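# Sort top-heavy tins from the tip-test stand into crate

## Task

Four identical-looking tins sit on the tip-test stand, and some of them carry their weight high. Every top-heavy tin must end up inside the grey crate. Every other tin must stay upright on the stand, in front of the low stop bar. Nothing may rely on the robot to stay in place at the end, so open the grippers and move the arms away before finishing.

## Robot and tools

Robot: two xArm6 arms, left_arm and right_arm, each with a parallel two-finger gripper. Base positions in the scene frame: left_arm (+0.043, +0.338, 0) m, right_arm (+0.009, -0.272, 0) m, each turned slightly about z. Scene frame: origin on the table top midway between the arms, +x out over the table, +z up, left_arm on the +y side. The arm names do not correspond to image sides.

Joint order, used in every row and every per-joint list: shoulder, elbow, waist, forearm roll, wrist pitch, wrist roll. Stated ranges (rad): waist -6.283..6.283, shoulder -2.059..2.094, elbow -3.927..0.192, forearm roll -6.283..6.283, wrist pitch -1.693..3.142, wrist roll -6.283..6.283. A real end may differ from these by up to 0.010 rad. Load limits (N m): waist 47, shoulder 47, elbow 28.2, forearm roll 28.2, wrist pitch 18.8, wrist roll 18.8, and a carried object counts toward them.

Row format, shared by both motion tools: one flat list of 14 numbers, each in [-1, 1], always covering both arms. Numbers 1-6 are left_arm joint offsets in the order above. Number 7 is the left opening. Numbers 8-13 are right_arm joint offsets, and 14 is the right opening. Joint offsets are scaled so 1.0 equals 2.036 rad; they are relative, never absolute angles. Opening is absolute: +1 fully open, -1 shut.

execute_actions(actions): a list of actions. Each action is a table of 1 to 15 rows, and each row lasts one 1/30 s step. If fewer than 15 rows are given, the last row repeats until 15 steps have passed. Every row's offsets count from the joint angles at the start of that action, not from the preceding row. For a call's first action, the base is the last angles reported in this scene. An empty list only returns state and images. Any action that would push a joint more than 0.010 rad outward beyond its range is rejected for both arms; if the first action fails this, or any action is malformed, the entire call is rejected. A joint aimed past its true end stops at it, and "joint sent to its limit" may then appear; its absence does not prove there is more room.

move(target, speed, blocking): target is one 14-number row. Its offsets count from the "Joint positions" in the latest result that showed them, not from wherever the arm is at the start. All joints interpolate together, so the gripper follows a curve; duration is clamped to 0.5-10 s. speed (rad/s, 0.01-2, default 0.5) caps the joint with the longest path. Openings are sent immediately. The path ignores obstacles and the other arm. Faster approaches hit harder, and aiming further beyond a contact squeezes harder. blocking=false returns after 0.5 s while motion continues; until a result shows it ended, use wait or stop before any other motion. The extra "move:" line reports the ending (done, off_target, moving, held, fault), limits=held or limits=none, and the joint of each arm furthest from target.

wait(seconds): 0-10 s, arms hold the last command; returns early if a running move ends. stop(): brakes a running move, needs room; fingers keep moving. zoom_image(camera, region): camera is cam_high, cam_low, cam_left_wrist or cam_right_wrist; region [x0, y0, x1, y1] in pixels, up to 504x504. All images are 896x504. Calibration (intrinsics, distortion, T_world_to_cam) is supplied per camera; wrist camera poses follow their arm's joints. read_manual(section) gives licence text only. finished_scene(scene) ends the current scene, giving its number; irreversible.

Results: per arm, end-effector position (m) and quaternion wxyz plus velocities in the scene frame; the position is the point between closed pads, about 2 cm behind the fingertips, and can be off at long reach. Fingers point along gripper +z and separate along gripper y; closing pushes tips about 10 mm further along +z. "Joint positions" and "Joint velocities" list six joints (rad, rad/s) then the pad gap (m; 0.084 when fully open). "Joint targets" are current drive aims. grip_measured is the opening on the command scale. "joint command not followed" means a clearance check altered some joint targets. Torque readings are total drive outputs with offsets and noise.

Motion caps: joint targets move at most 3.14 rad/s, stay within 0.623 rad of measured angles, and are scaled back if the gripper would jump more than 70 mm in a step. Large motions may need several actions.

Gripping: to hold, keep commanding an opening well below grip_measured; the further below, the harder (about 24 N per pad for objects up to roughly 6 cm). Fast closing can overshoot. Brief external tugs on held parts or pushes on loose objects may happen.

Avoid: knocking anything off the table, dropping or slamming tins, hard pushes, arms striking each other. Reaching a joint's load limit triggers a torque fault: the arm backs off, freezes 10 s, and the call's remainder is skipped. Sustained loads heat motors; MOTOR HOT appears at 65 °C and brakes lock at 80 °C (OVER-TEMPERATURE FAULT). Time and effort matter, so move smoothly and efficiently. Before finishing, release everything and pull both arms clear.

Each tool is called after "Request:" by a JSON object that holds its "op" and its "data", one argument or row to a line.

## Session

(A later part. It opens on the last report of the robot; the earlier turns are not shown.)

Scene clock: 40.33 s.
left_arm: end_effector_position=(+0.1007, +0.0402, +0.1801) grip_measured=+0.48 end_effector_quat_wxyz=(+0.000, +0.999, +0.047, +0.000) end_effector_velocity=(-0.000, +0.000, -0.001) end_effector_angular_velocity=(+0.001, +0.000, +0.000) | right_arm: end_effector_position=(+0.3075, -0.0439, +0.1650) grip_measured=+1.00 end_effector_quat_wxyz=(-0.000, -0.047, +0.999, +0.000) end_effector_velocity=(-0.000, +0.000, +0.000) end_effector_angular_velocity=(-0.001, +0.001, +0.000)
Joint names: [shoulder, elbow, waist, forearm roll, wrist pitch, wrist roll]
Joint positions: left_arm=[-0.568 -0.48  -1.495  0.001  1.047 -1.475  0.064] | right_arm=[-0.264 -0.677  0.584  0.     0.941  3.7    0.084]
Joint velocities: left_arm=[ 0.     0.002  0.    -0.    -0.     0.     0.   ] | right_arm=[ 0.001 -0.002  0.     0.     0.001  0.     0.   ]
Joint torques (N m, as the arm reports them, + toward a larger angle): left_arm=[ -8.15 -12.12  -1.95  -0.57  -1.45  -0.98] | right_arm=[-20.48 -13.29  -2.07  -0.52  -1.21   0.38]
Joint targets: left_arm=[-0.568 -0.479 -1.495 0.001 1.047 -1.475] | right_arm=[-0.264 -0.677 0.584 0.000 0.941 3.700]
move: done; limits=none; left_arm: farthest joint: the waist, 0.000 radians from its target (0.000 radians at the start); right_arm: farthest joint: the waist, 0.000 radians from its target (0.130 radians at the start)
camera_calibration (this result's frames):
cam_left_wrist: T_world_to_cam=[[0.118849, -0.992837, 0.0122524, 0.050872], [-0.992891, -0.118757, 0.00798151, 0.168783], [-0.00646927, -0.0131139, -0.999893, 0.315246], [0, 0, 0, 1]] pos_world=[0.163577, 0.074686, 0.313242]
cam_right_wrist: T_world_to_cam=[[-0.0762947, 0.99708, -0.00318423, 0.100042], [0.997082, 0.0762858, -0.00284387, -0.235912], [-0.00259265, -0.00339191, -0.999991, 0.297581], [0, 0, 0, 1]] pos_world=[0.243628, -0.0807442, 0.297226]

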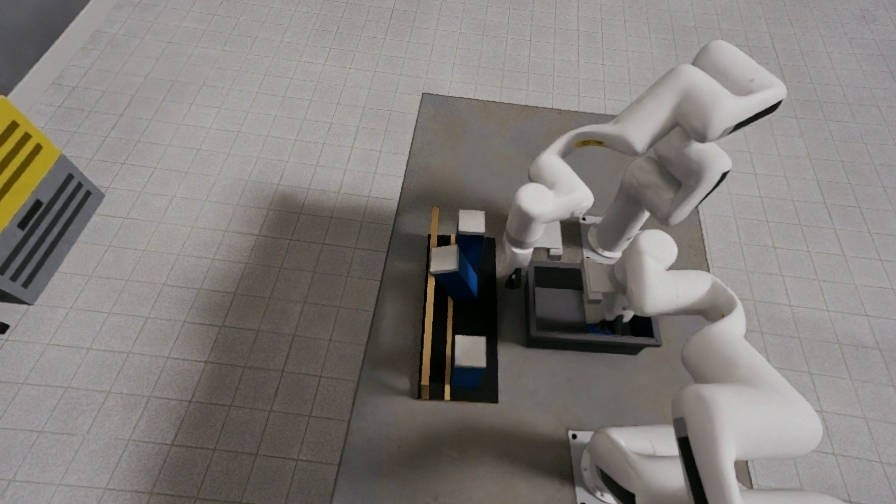

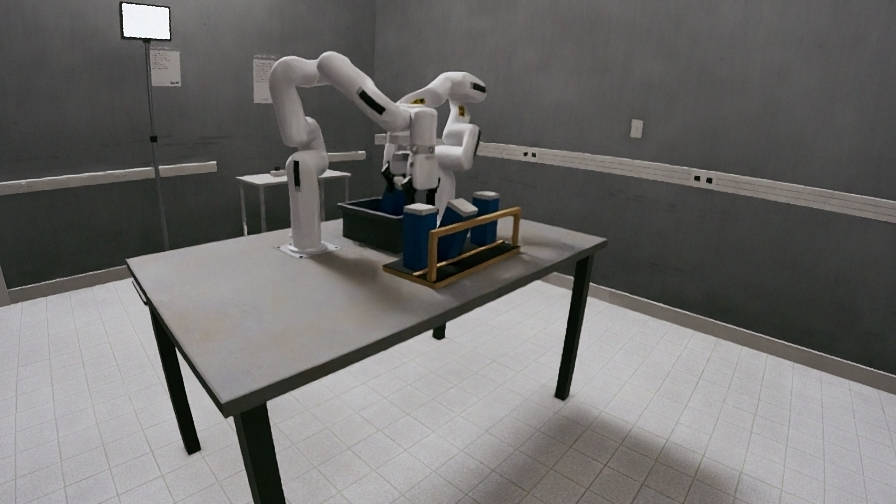

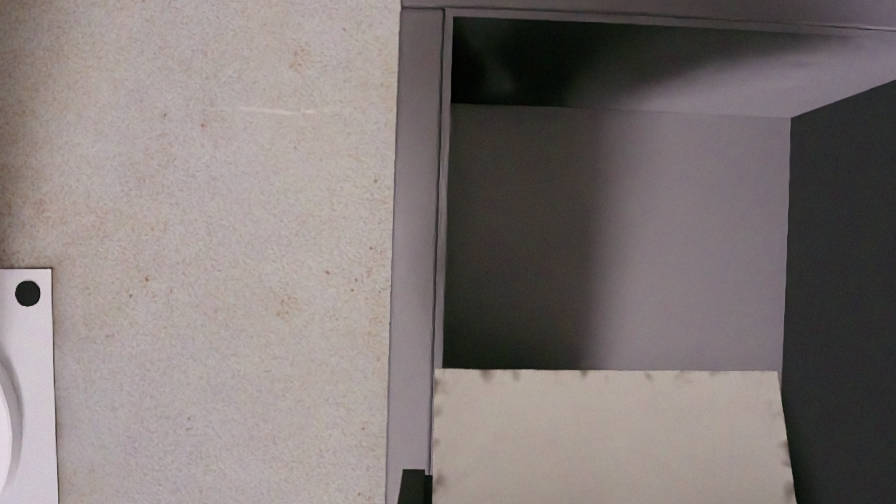

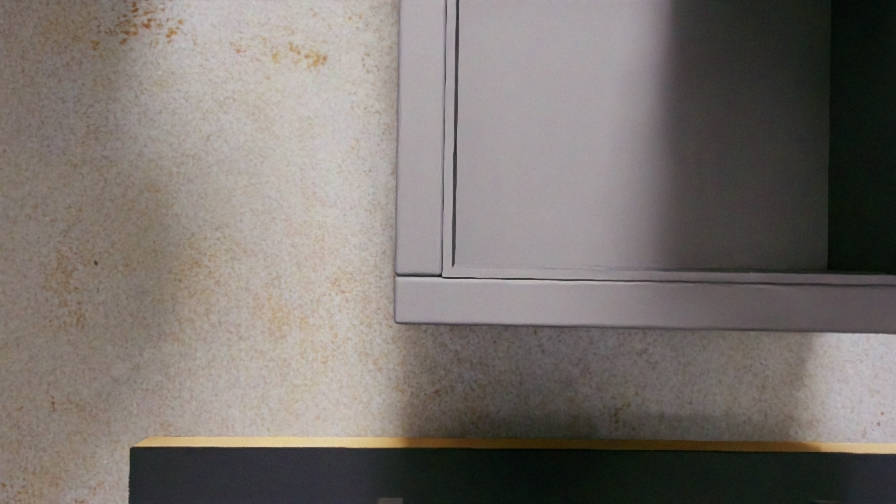

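Request:
{"op": "move", "data": {
  "target": [0.021,-0.019,0,0,-0.002,0,-0.2, 0.1240,-0.1294,-0.0491,0,0.0054,-0.0491,1],
  "speed": 0.3
}}

Request:
{"op": "execute_actions", "data": {
  "actions": [
    [[0,0,0,0,0,0,1, 0,0,0,0,0,0,1]],
    [[0,0,0,0,0,0,1, 0,0,0,0,0,0,1]]
  ]
}}

Scene clock: 42.37 s.
left_arm: end_effector_position=(+0.1028, +0.0293, +0.1831) grip_measured=+0.48 end_effector_quat_wxyz=(+0.000, +0.999, +0.047, +0.000) end_effector_velocity=(-0.000, +0.000, -0.000) end_effector_angular_velocity=(+0.002, +0.000, +0.000) | right_arm: end_effector_position=(+0.3919, -0.0358, +0.1651) grip_measured=+1.00 end_effector_quat_wxyz=(+0.000, -0.047, +0.999, +0.000) end_effector_velocity=(+0.001, -0.000, +0.000) end_effector_angular_velocity=(+0.000, -0.001, -0.001)
Joint names: [shoulder, elbow, waist, forearm roll, wrist pitch, wrist roll]
Joint positions: left_arm=[-0.525 -0.518 -1.495  0.001  1.043 -1.475  0.064] | right_arm=[-0.012 -0.94   0.485  0.     0.952  3.6    0.084]
Joint velocities: left_arm=[ 0.001  0.    -0.     0.     0.    -0.    -0.   ] | right_arm=[ 0.002 -0.003 -0.002 -0.     0.001 -0.    -0.   ]
Joint torques (N m, as the arm reports them, + toward a larger angle): left_arm=[ -9.27 -12.98  -1.73  -0.51  -2.41  -0.81] | right_arm=[-27.56 -13.19  -1.97  -0.51  -1.18   0.51]
Joint targets: left_arm=[-0.525 -0.518 -1.495 0.001 1.043 -1.475] | right_arm=[-0.011 -0.941 0.484 0.000 0.952 3.600]
move: done; limits=none; left_arm: farthest joint: the waist, 0.000 radians from its target (0.000 radians at the start); right_arm: farthest joint: the waist, 0.001 radians from its target (0.100 radians at the start)
camera_calibration (this result's frames):
cam_left_wrist: T_world_to_cam=[[0.118848, -0.992837, 0.0122468, 0.0397319], [-0.992891, -0.118756, 0.00798328, 0.169551], [-0.00647171, -0.0131086, -0.999893, 0.318111], [0, 0, 0, 1]] pos_world=[0.165683, 0.0637525, 0.316237]
cam_right_wrist: T_world_to_cam=[[-0.0764005, 0.997072, -0.0031514, 0.0984119], [0.997074, 0.0763918, -0.00278932, -0.320688], [-0.00254041, -0.00335528, -0.999991, 0.297888], [0, 0, 0, 1]] pos_world=[0.328025, -0.0726264, 0.297301]

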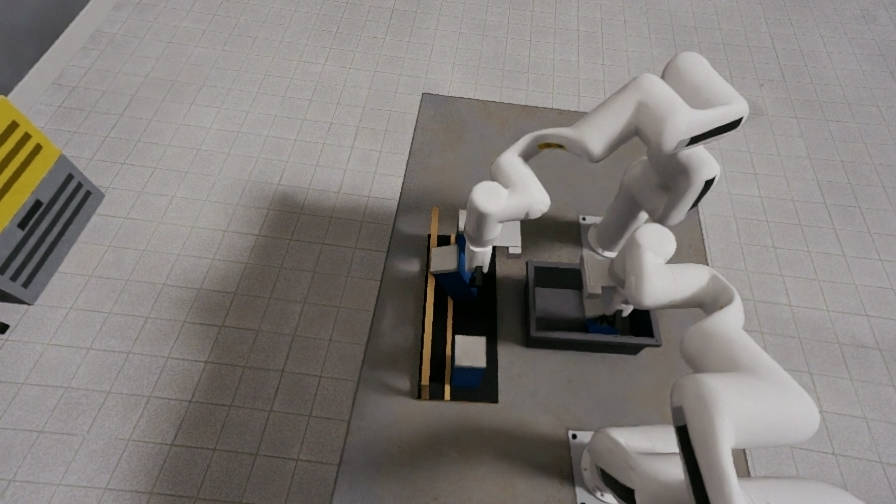

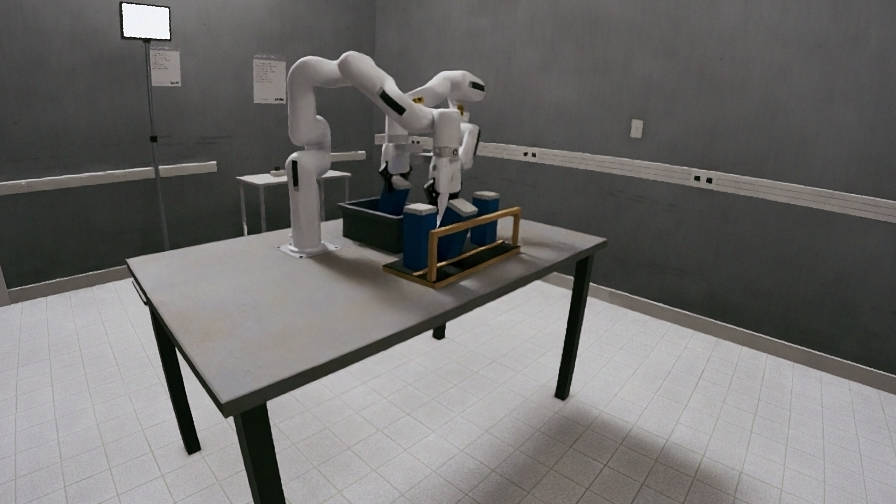

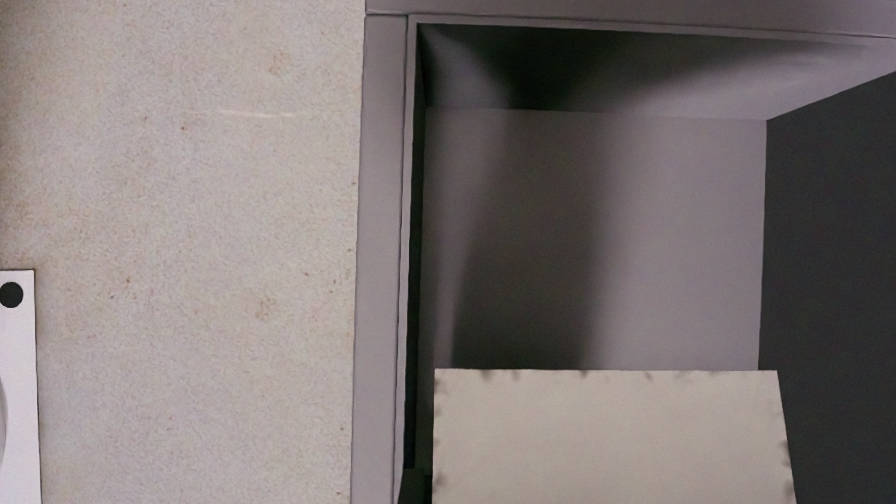

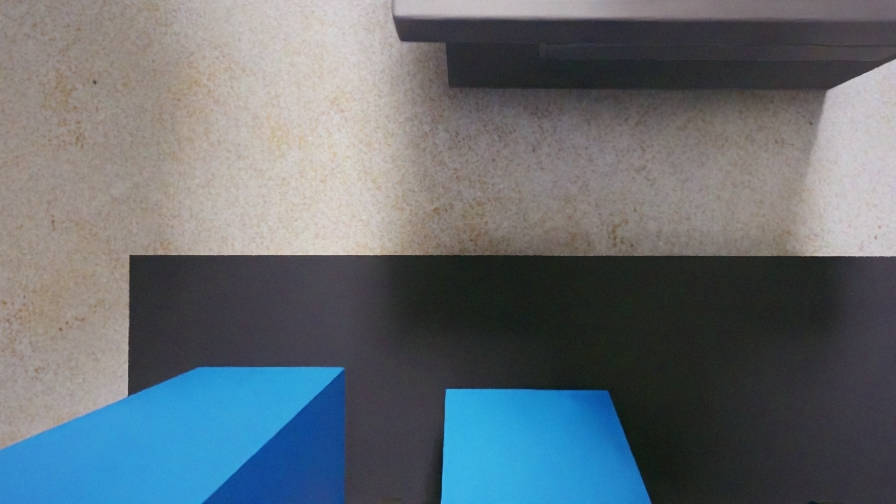

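Scene clock: 43.37 s.
left_arm: end_effector_position=(+0.1028, +0.0293, +0.1831) grip_measured=+1.00 end_effector_quat_wxyz=(+0.000, +0.999, +0.047, +0.000) end_effector_velocity=(-0.000, +0.000, +0.000) end_effector_angular_velocity=(-0.000, +0.001, +0.000) | right_arm: end_effector_position=(+0.3919, -0.0358, +0.1651) grip_measured=+1.00 end_effector_quat_wxyz=(+0.000, -0.047, +0.999, +0.000) end_effector_velocity=(-0.000, -0.001, -0.000) end_effector_angular_velocity=(-0.001, +0.001, -0.000)
Joint names: [shoulder, elbow, waist, forearm roll, wrist pitch, wrist roll]
Joint positions: left_arm=[-0.525 -0.518 -1.495  0.001  1.043 -1.475  0.084] | right_arm=[-0.012 -0.94   0.485  0.     0.952  3.6    0.084]
Joint velocities: left_arm=[-0.    -0.    -0.    -0.001  0.     0.    -0.   ] | right_arm=[-0.     0.001 -0.    -0.001  0.001  0.     0.   ]
Joint torques (N m, as the arm reports them, + toward a larger angle): left_arm=[ -8.55 -11.87  -1.44  -0.55  -1.95  -0.75] | right_arm=[-27.44 -13.22  -2.08  -0.59  -1.24   0.43]
Joint targets: left_arm=[-0.525 -0.518 -1.495 0.001 1.043 -1.475] | right_arm=[-0.012 -0.940 0.485 0.000 0.952 3.600]
camera_calibration (this result's frames):
cam_left_wrist: T_world_to_cam=[[0.118846, -0.992838, 0.0121616, 0.0397809], [-0.992891, -0.118754, 0.00799288, 0.169545], [-0.00649138, -0.0130251, -0.999894, 0.3181], [0, 0, 0, 1]] pos_world=[0.165677, 0.0637735, 0.316227]
cam_right_wrist: T_world_to_cam=[[-0.0764055, 0.997072, -0.00314873, 0.0984115], [0.997074, 0.0763968, -0.0027845, -0.320687], [-0.00253579, -0.00335227, -0.999991, 0.297889], [0, 0, 0, 1]] pos_world=[0.328023, -0.0726253, 0.297304]

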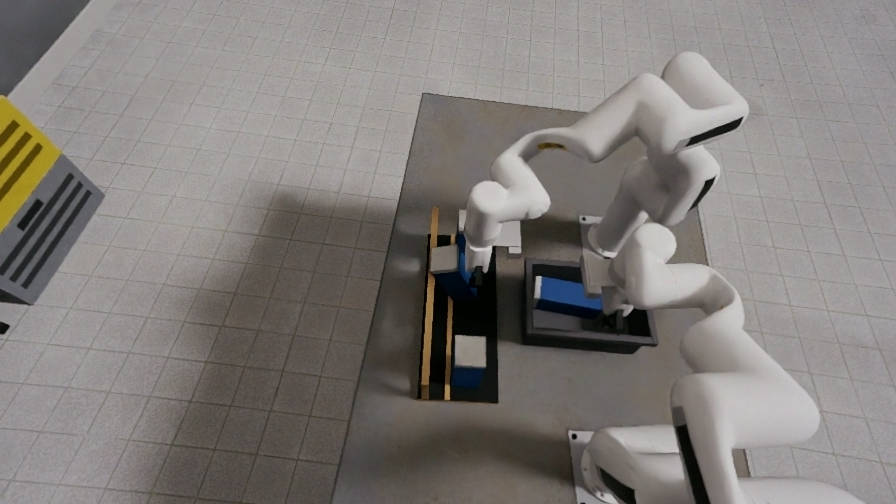

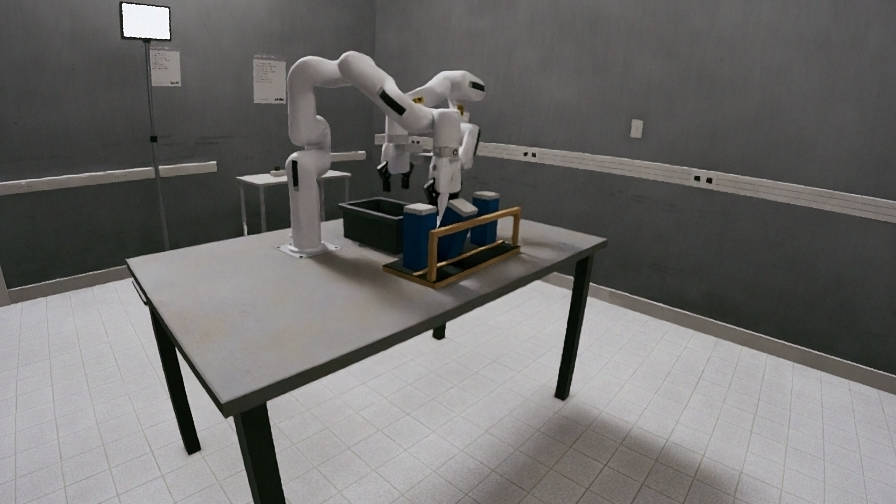

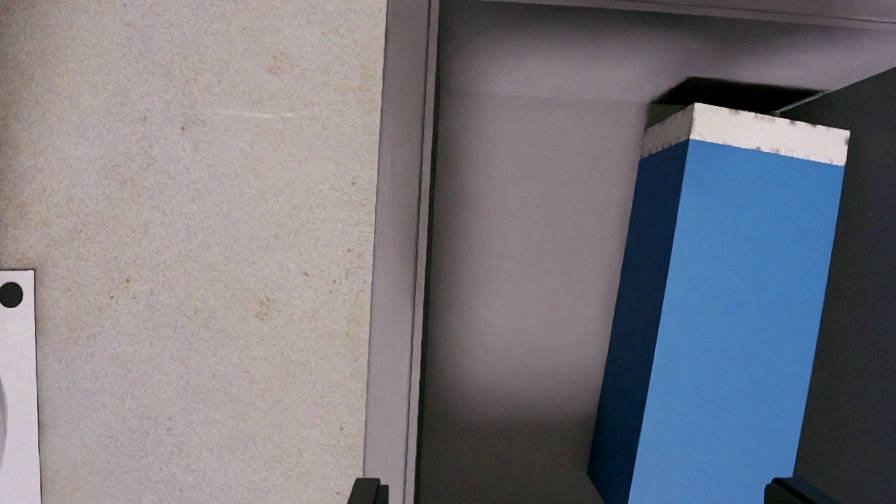

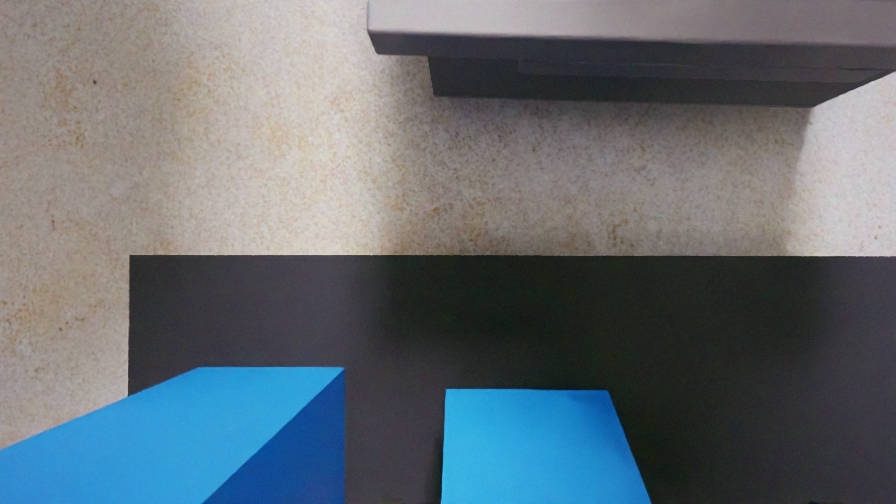

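Request:
{"op": "move", "data": {
  "target": [-0.0457,-0.1626,0.8816,0,0.2083,0,1, 0.0899,-0.1106,-0.0270,0,0.0207,-0.0267,1],
  "speed": 0.9
}}

Request:
{"op": "execute_actions", "data": {
  "actions": [
    [[0,0,0,0,0,0,1, 0,0,0,0,0,0,-0.2]],
    [[0,0,0,0,0,0,1, 0,0,0,0,0,0,-0.2]]
  ]
}}

Scene clock: 47.87 s.
left_arm: end_effector_position=(+0.3210, +0.4604, +0.3200) grip_measured=+1.00 end_effector_quat_wxyz=(-0.000, +0.586, +0.810, +0.000) end_effector_velocity=(-0.000, +0.001, +0.000) end_effector_angular_velocity=(-0.001, -0.001, +0.003) | right_arm: end_effector_position=(+0.4539, -0.0302, +0.1650) grip_measured=+1.00 end_effector_quat_wxyz=(+0.000, -0.047, +0.999, +0.000) end_effector_velocity=(+0.000, -0.000, +0.000) end_effector_angular_velocity=(+0.001, -0.001, -0.000)
Joint names: [shoulder, elbow, waist, forearm roll, wrist pitch, wrist roll]
Joint positions: left_arm=[-0.618 -0.849  0.299  0.001  1.467 -1.475  0.084] | right_arm=[ 0.171 -1.166  0.43   0.     0.994  3.546  0.084]
Joint velocities: left_arm=[-0.    -0.001  0.003 -0.001  0.     0.     0.   ] | right_arm=[ 0.    -0.001 -0.001  0.    -0.    -0.001 -0.   ]
Joint torques (N m, as the arm reports them, + toward a larger angle): left_arm=[ -6.96 -12.02  -1.8   -0.49  -2.09  -0.7 ] | right_arm=[-32.49 -13.38  -2.1   -0.54  -1.26   0.44]
Joint targets: left_arm=[-0.618 -0.849 0.300 0.001 1.467 -1.475] | right_arm=[0.171 -1.166 0.430 0.000 0.994 3.546]
move: done; limits=none; left_arm: farthest joint: the waist, 0.000 radians from its target (1.794 radians at the start); right_arm: farthest joint: the waist, 0.000 radians from its target (0.055 radians at the start)
camera_calibration (this result's frames):
cam_left_wrist: T_world_to_cam=[[0.941759, 0.336073, 0.0120252, -0.435751], [0.335997, -0.94183, 0.00793891, 0.388682], [0.0139938, -0.00343611, -0.999896, 0.451088], [0, 0, 0, 1]] pos_world=[0.273464, 0.514066, 0.453195]
cam_right_wrist: T_world_to_cam=[[-0.0758124, 0.997117, -0.00314615, 0.0972962], [0.997119, 0.0758038, -0.00277226, -0.382978], [-0.00252578, -0.00334726, -0.999991, 0.297947], [0, 0, 0, 1]] pos_world=[0.390004, -0.0669872, 0.297189]

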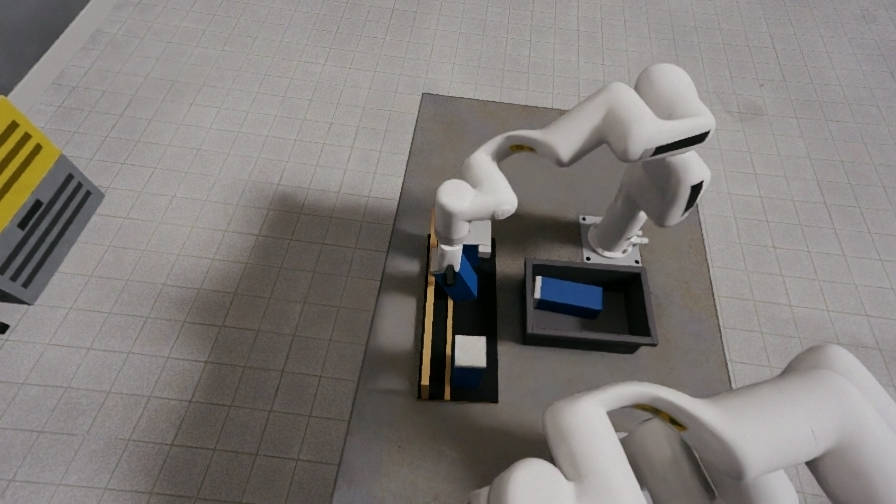

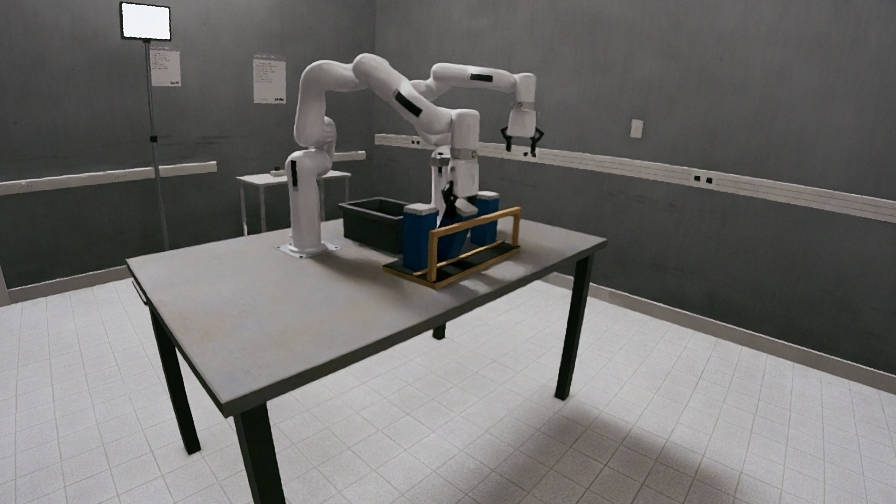

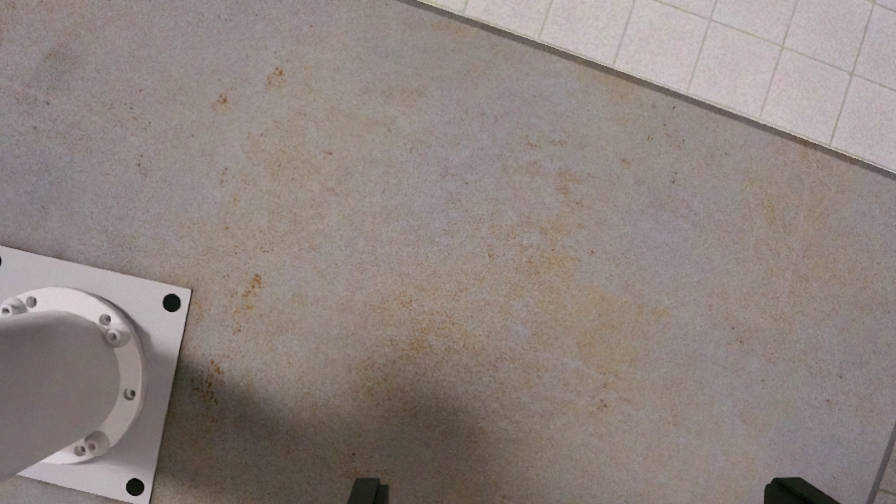

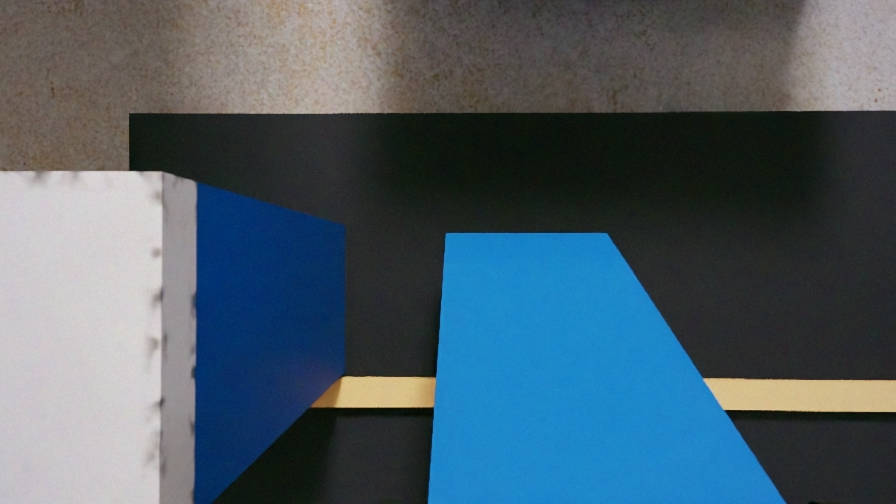

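Scene clock: 48.87 s.
left_arm: end_effector_position=(+0.3210, +0.4604, +0.3200) grip_measured=+1.00 end_effector_quat_wxyz=(-0.000, +0.586, +0.810, +0.000) end_effector_velocity=(-0.000, +0.000, -0.000) end_effector_angular_velocity=(+0.001, +0.000, +0.001) | right_arm: end_effector_position=(+0.4540, -0.0303, +0.1652) grip_measured=+0.49 end_effector_quat_wxyz=(+0.000, -0.047, +0.999, +0.000) end_effector_velocity=(+0.000, -0.001, -0.001) end_effector_angular_velocity=(-0.001, +0.001, -0.001)
Joint names: [shoulder, elbow, waist, forearm roll, wrist pitch, wrist roll]
Joint positions: left_arm=[-0.618 -0.849  0.299  0.001  1.467 -1.475  0.084] | right_arm=[ 0.171 -1.166  0.429 -0.     0.994  3.546  0.064]
Joint velocities: left_arm=[ 0.     0.     0.001  0.001 -0.     0.    -0.   ] | right_arm=[ 0.001  0.001 -0.002 -0.001 -0.    -0.001 -0.   ]
Joint torques (N m, as the arm reports them, + toward a larger angle): left_arm=[ -7.09 -11.86  -1.63  -0.52  -2.14  -0.87] | right_arm=[-31.38 -13.1   -1.25   0.12  -1.42   0.5 ]
Joint targets: left_arm=[-0.618 -0.849 0.299 0.001 1.467 -1.475] | right_arm=[0.171 -1.166 0.429 -0.000 0.994 3.546]
camera_calibration (this result's frames):
cam_left_wrist: T_world_to_cam=[[0.941763, 0.336063, 0.0120223, -0.435747], [0.335986, -0.941833, 0.00793947, 0.388683], [0.0139912, -0.00343776, -0.999896, 0.451088], [0, 0, 0, 1]] pos_world=[0.273466, 0.514064, 0.453194]
cam_right_wrist: T_world_to_cam=[[-0.0757107, 0.997125, -0.00315025, 0.0973443], [0.997127, 0.0757031, -0.00244905, -0.383149], [-0.00220353, -0.00332662, -0.999992, 0.297966], [0, 0, 0, 1]] pos_world=[0.390075, -0.0670676, 0.297331]

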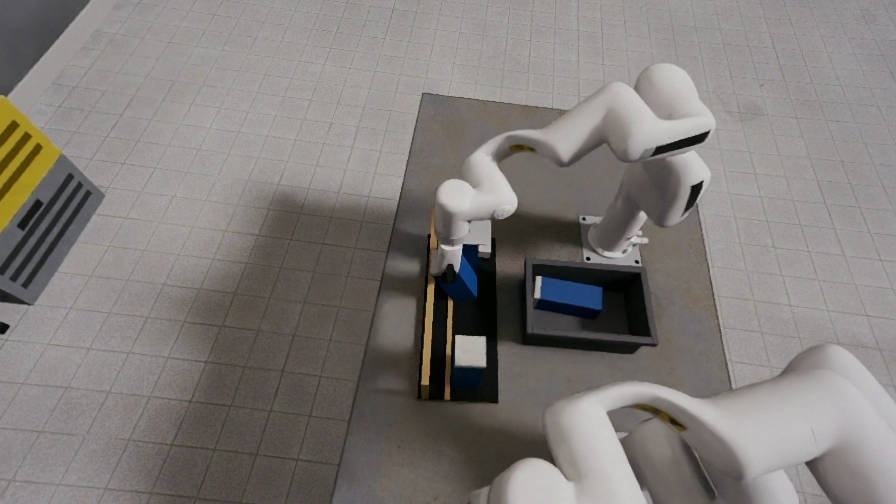

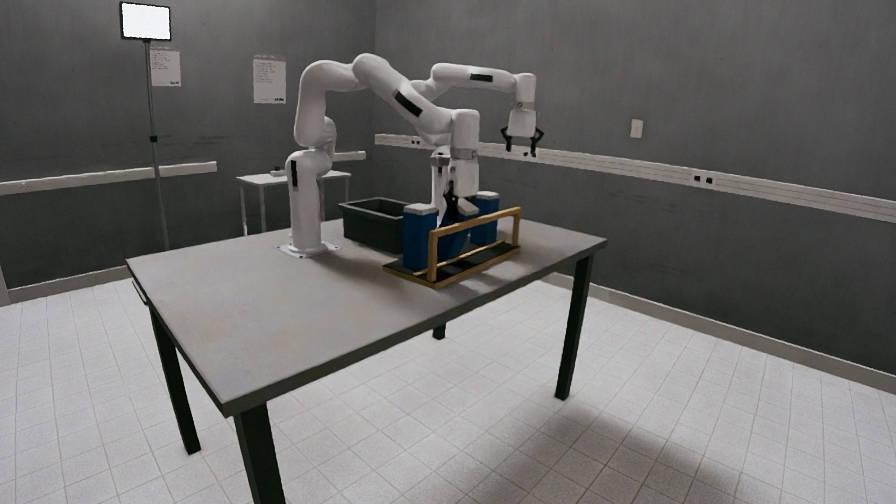

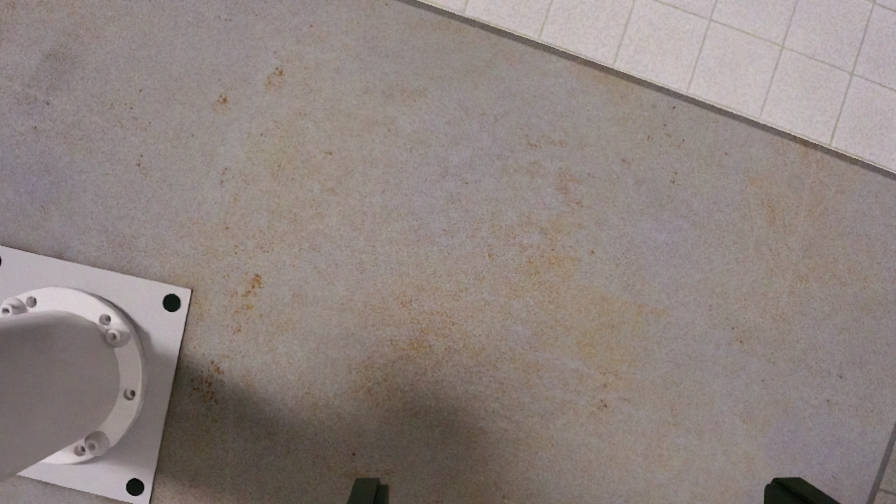

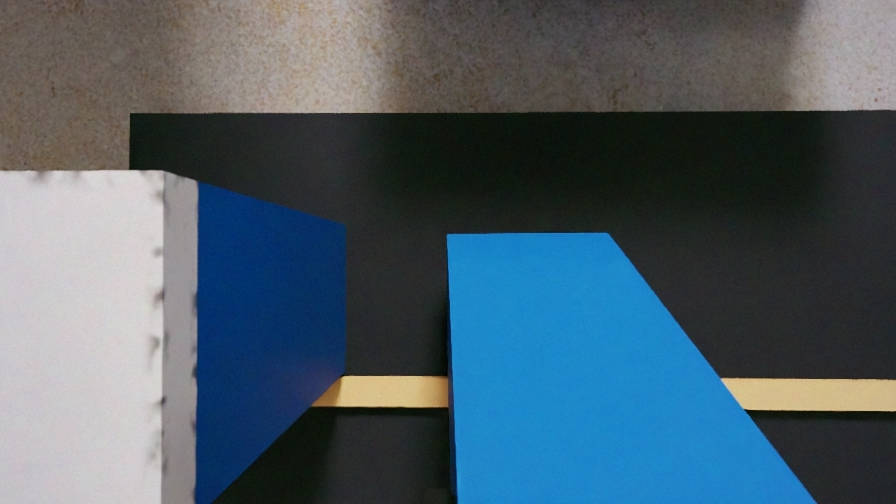

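Request:
{"op": "move", "data": {
  "target": [0,0,0,0,0,0,1, -0.0653,-0.1535,0,0,0.2193,0,-0.2],
  "speed": 0.4
}}

Request:
{"op": "move", "data": {
  "target": [0,0,0,0,0,0,1, -0.5396,0.4480,0.5066,0,-0.0509,-0.1986,-0.2],
  "speed": 0.7
}}

Scene clock: 56.50 s.
left_arm: end_effector_position=(+0.3210, +0.4604, +0.3200) grip_measured=+1.00 end_effector_quat_wxyz=(-0.000, +0.586, +0.810, +0.000) end_effector_velocity=(+0.000, +0.000, +0.000) end_effector_angular_velocity=(+0.001, -0.001, -0.000) | right_arm: end_effector_position=(+0.4392, -0.0384, +0.3296) grip_measured=+0.49 end_effector_quat_wxyz=(-0.000, -0.047, +0.999, -0.000) end_effector_velocity=(-0.000, -0.000, +0.002) end_effector_angular_velocity=(+0.002, -0.003, -0.001)
Joint names: [shoulder, elbow, waist, forearm roll, wrist pitch, wrist roll]
Joint positions: left_arm=[-0.618 -0.849  0.299  0.001  1.467 -1.475  0.084] | right_arm=[ 0.038 -1.478  0.429 -0.     1.44   3.546  0.064]
Joint velocities: left_arm=[-0.    -0.001 -0.     0.     0.     0.     0.   ] | right_arm=[-0.003 -0.002 -0.001  0.     0.002  0.    -0.   ]
Joint torques (N m, as the arm reports them, + toward a larger angle): left_arm=[ -6.75 -12.18  -1.65  -0.46  -1.87  -0.85] | right_arm=[-31.68 -15.08  -2.16  -0.64  -1.39   0.39]
Joint targets: left_arm=[-0.618 -0.849 0.299 0.001 1.467 -1.475] | right_arm=[0.038 -1.478 0.429 -0.000 1.441 3.546]
move: done; limits=none; left_arm: farthest joint: the waist, 0.000 radians from its target (0.000 radians at the start); right_arm: farthest joint: the elbow, 0.001 radians from its target (0.313 radians at the start)
camera_calibration (this result's frames):
cam_left_wrist: T_world_to_cam=[[0.941763, 0.336062, 0.0120226, -0.435747], [0.335986, -0.941833, 0.00793957, 0.388683], [0.0139915, -0.00343777, -0.999896, 0.451088], [0, 0, 0, 1]] pos_world=[0.273466, 0.514064, 0.453194]
cam_right_wrist: T_world_to_cam=[[-0.0756593, 0.997127, -0.00378394, 0.104968], [0.997128, 0.0756449, -0.00381549, -0.366924], [-0.0035183, -0.00406175, -0.999986, 0.462875], [0, 0, 0, 1]] pos_world=[0.37544, -0.0750303, 0.461866]

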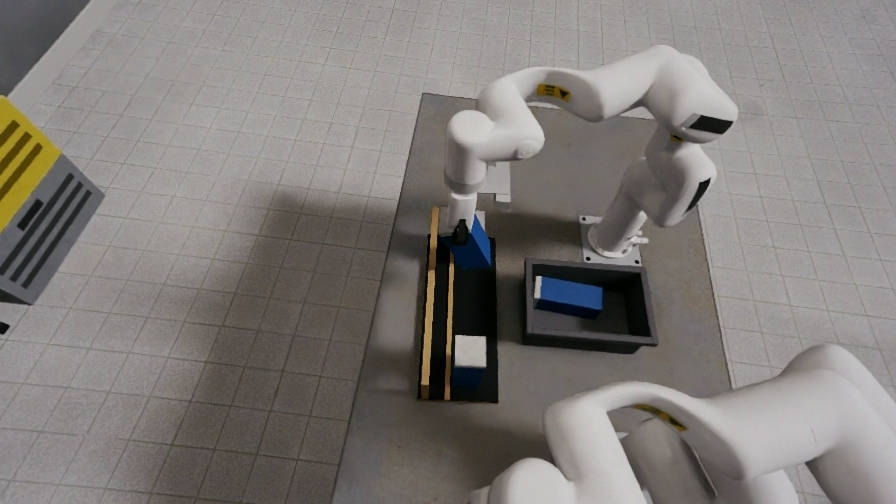

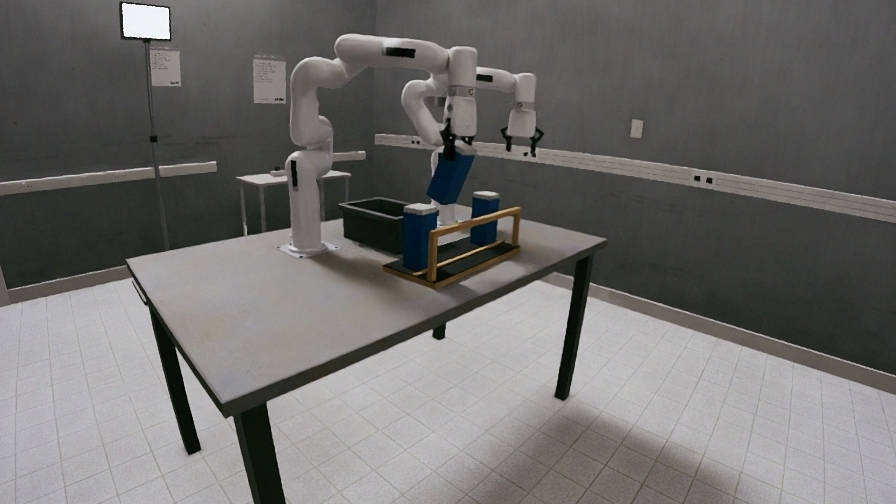

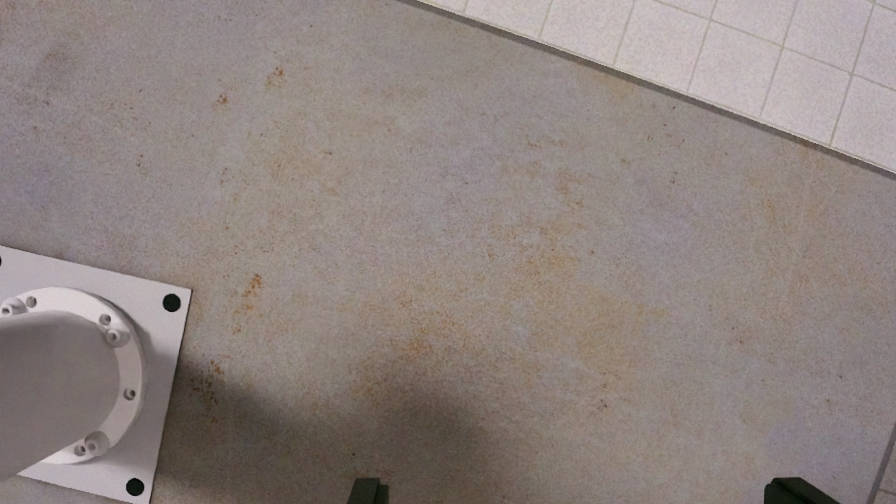

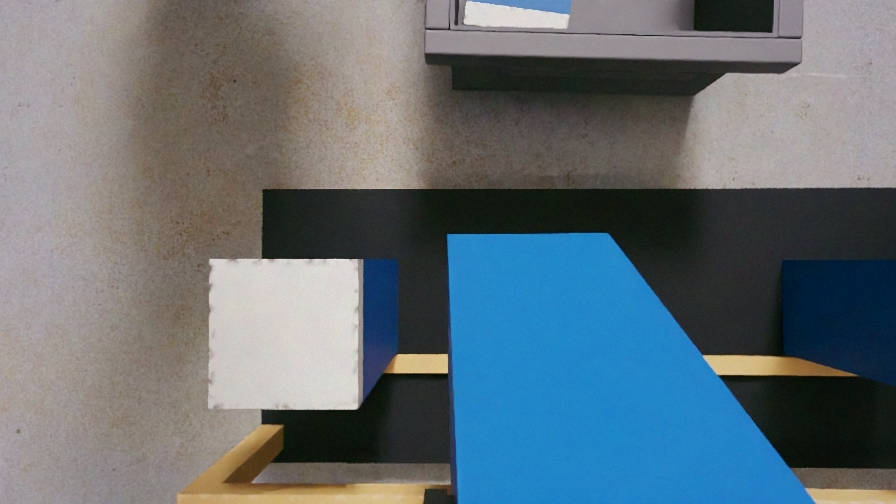

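Scene clock: 58.77 s.
left_arm: end_effector_position=(+0.3210, +0.4604, +0.3200) grip_measured=+1.00 end_effector_quat_wxyz=(-0.000, +0.586, +0.810, +0.000) end_effector_velocity=(+0.000, +0.000, +0.001) end_effector_angular_velocity=(+0.000, -0.001, -0.000) | right_arm: end_effector_position=(+0.0198, -0.0123, +0.3296) grip_measured=+0.49 end_effector_quat_wxyz=(+0.104, -0.685, +0.714, +0.100) end_effector_velocity=(-0.001, -0.001, -0.000) end_effector_angular_velocity=(+0.000, +0.000, +0.004)
Joint names: [shoulder, elbow, waist, forearm roll, wrist pitch, wrist roll]
Joint positions: left_arm=[-0.618 -0.849  0.299  0.001  1.467 -1.475  0.084] | right_arm=[-1.059 -0.566  1.46  -0.     1.337  3.141  0.064]
Joint velocities: left_arm=[-0.    -0.001  0.    -0.    -0.     0.    -0.   ] | right_arm=[-0.004  0.002  0.004  0.     0.001  0.     0.   ]
Joint torques (N m, as the arm reports them, + toward a larger angle): left_arm=[ -7.32 -12.    -1.7   -0.46  -1.99  -0.88] | right_arm=[ -3.8  -15.14  -2.13  -0.66  -1.95   0.46]
Joint targets: left_arm=[-0.618 -0.849 0.299 0.001 1.467 -1.475] | right_arm=[-1.060 -0.566 1.461 -0.000 1.337 3.141]
move: done; limits=none; left_arm: farthest joint: the waist, 0.000 radians from its target (0.000 radians at the start); right_arm: farthest joint: the shoulder, 0.001 radians from its target (1.099 radians at the start)
camera_calibration (this result's frames):
cam_left_wrist: T_world_to_cam=[[0.941763, 0.336062, 0.0120228, -0.435747], [0.335986, -0.941833, 0.0079397, 0.388683], [0.0139917, -0.00343783, -0.999896, 0.451088], [0, 0, 0, 1]] pos_world=[0.273466, 0.514064, 0.453194]
cam_right_wrist: T_world_to_cam=[[-0.998182, 0.0602368, 0.00196554, 0.0521341], [0.0583451, 0.957632, 0.282023, -0.0154428], [0.0151059, 0.281625, -0.959406, 0.451276], [0, 0, 0, 1]] pos_world=[0.0461234, -0.115443, 0.43721]

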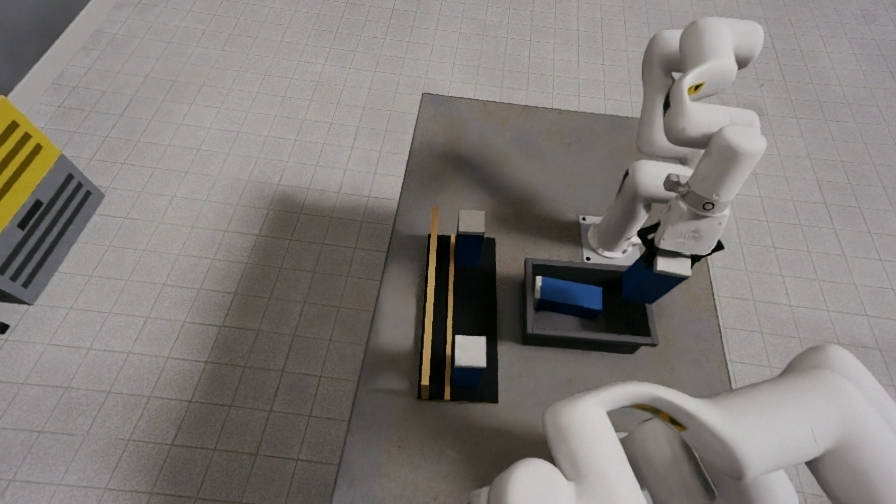

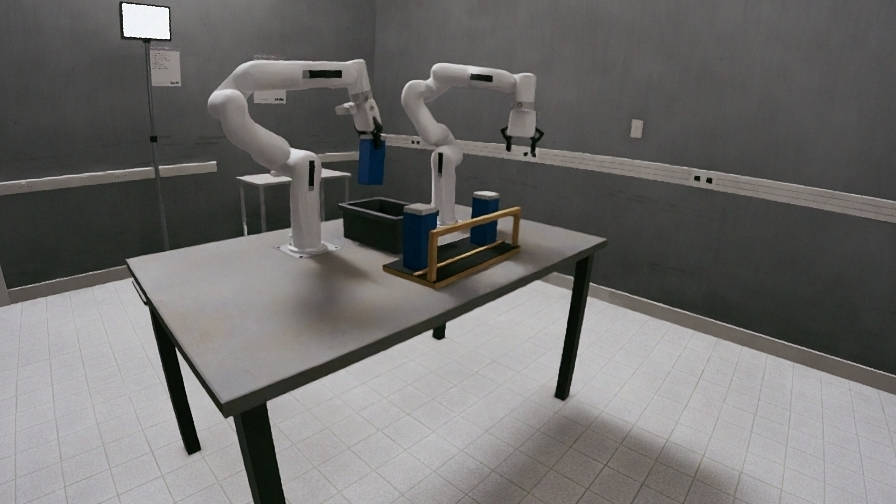

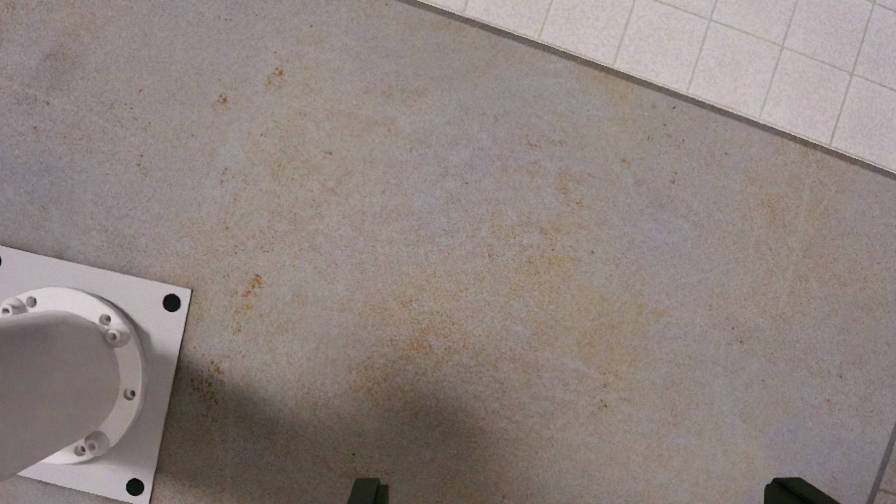

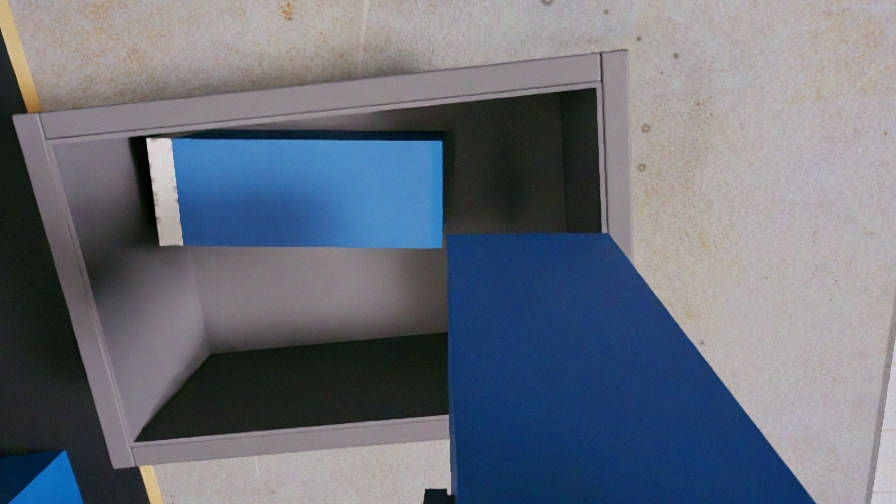

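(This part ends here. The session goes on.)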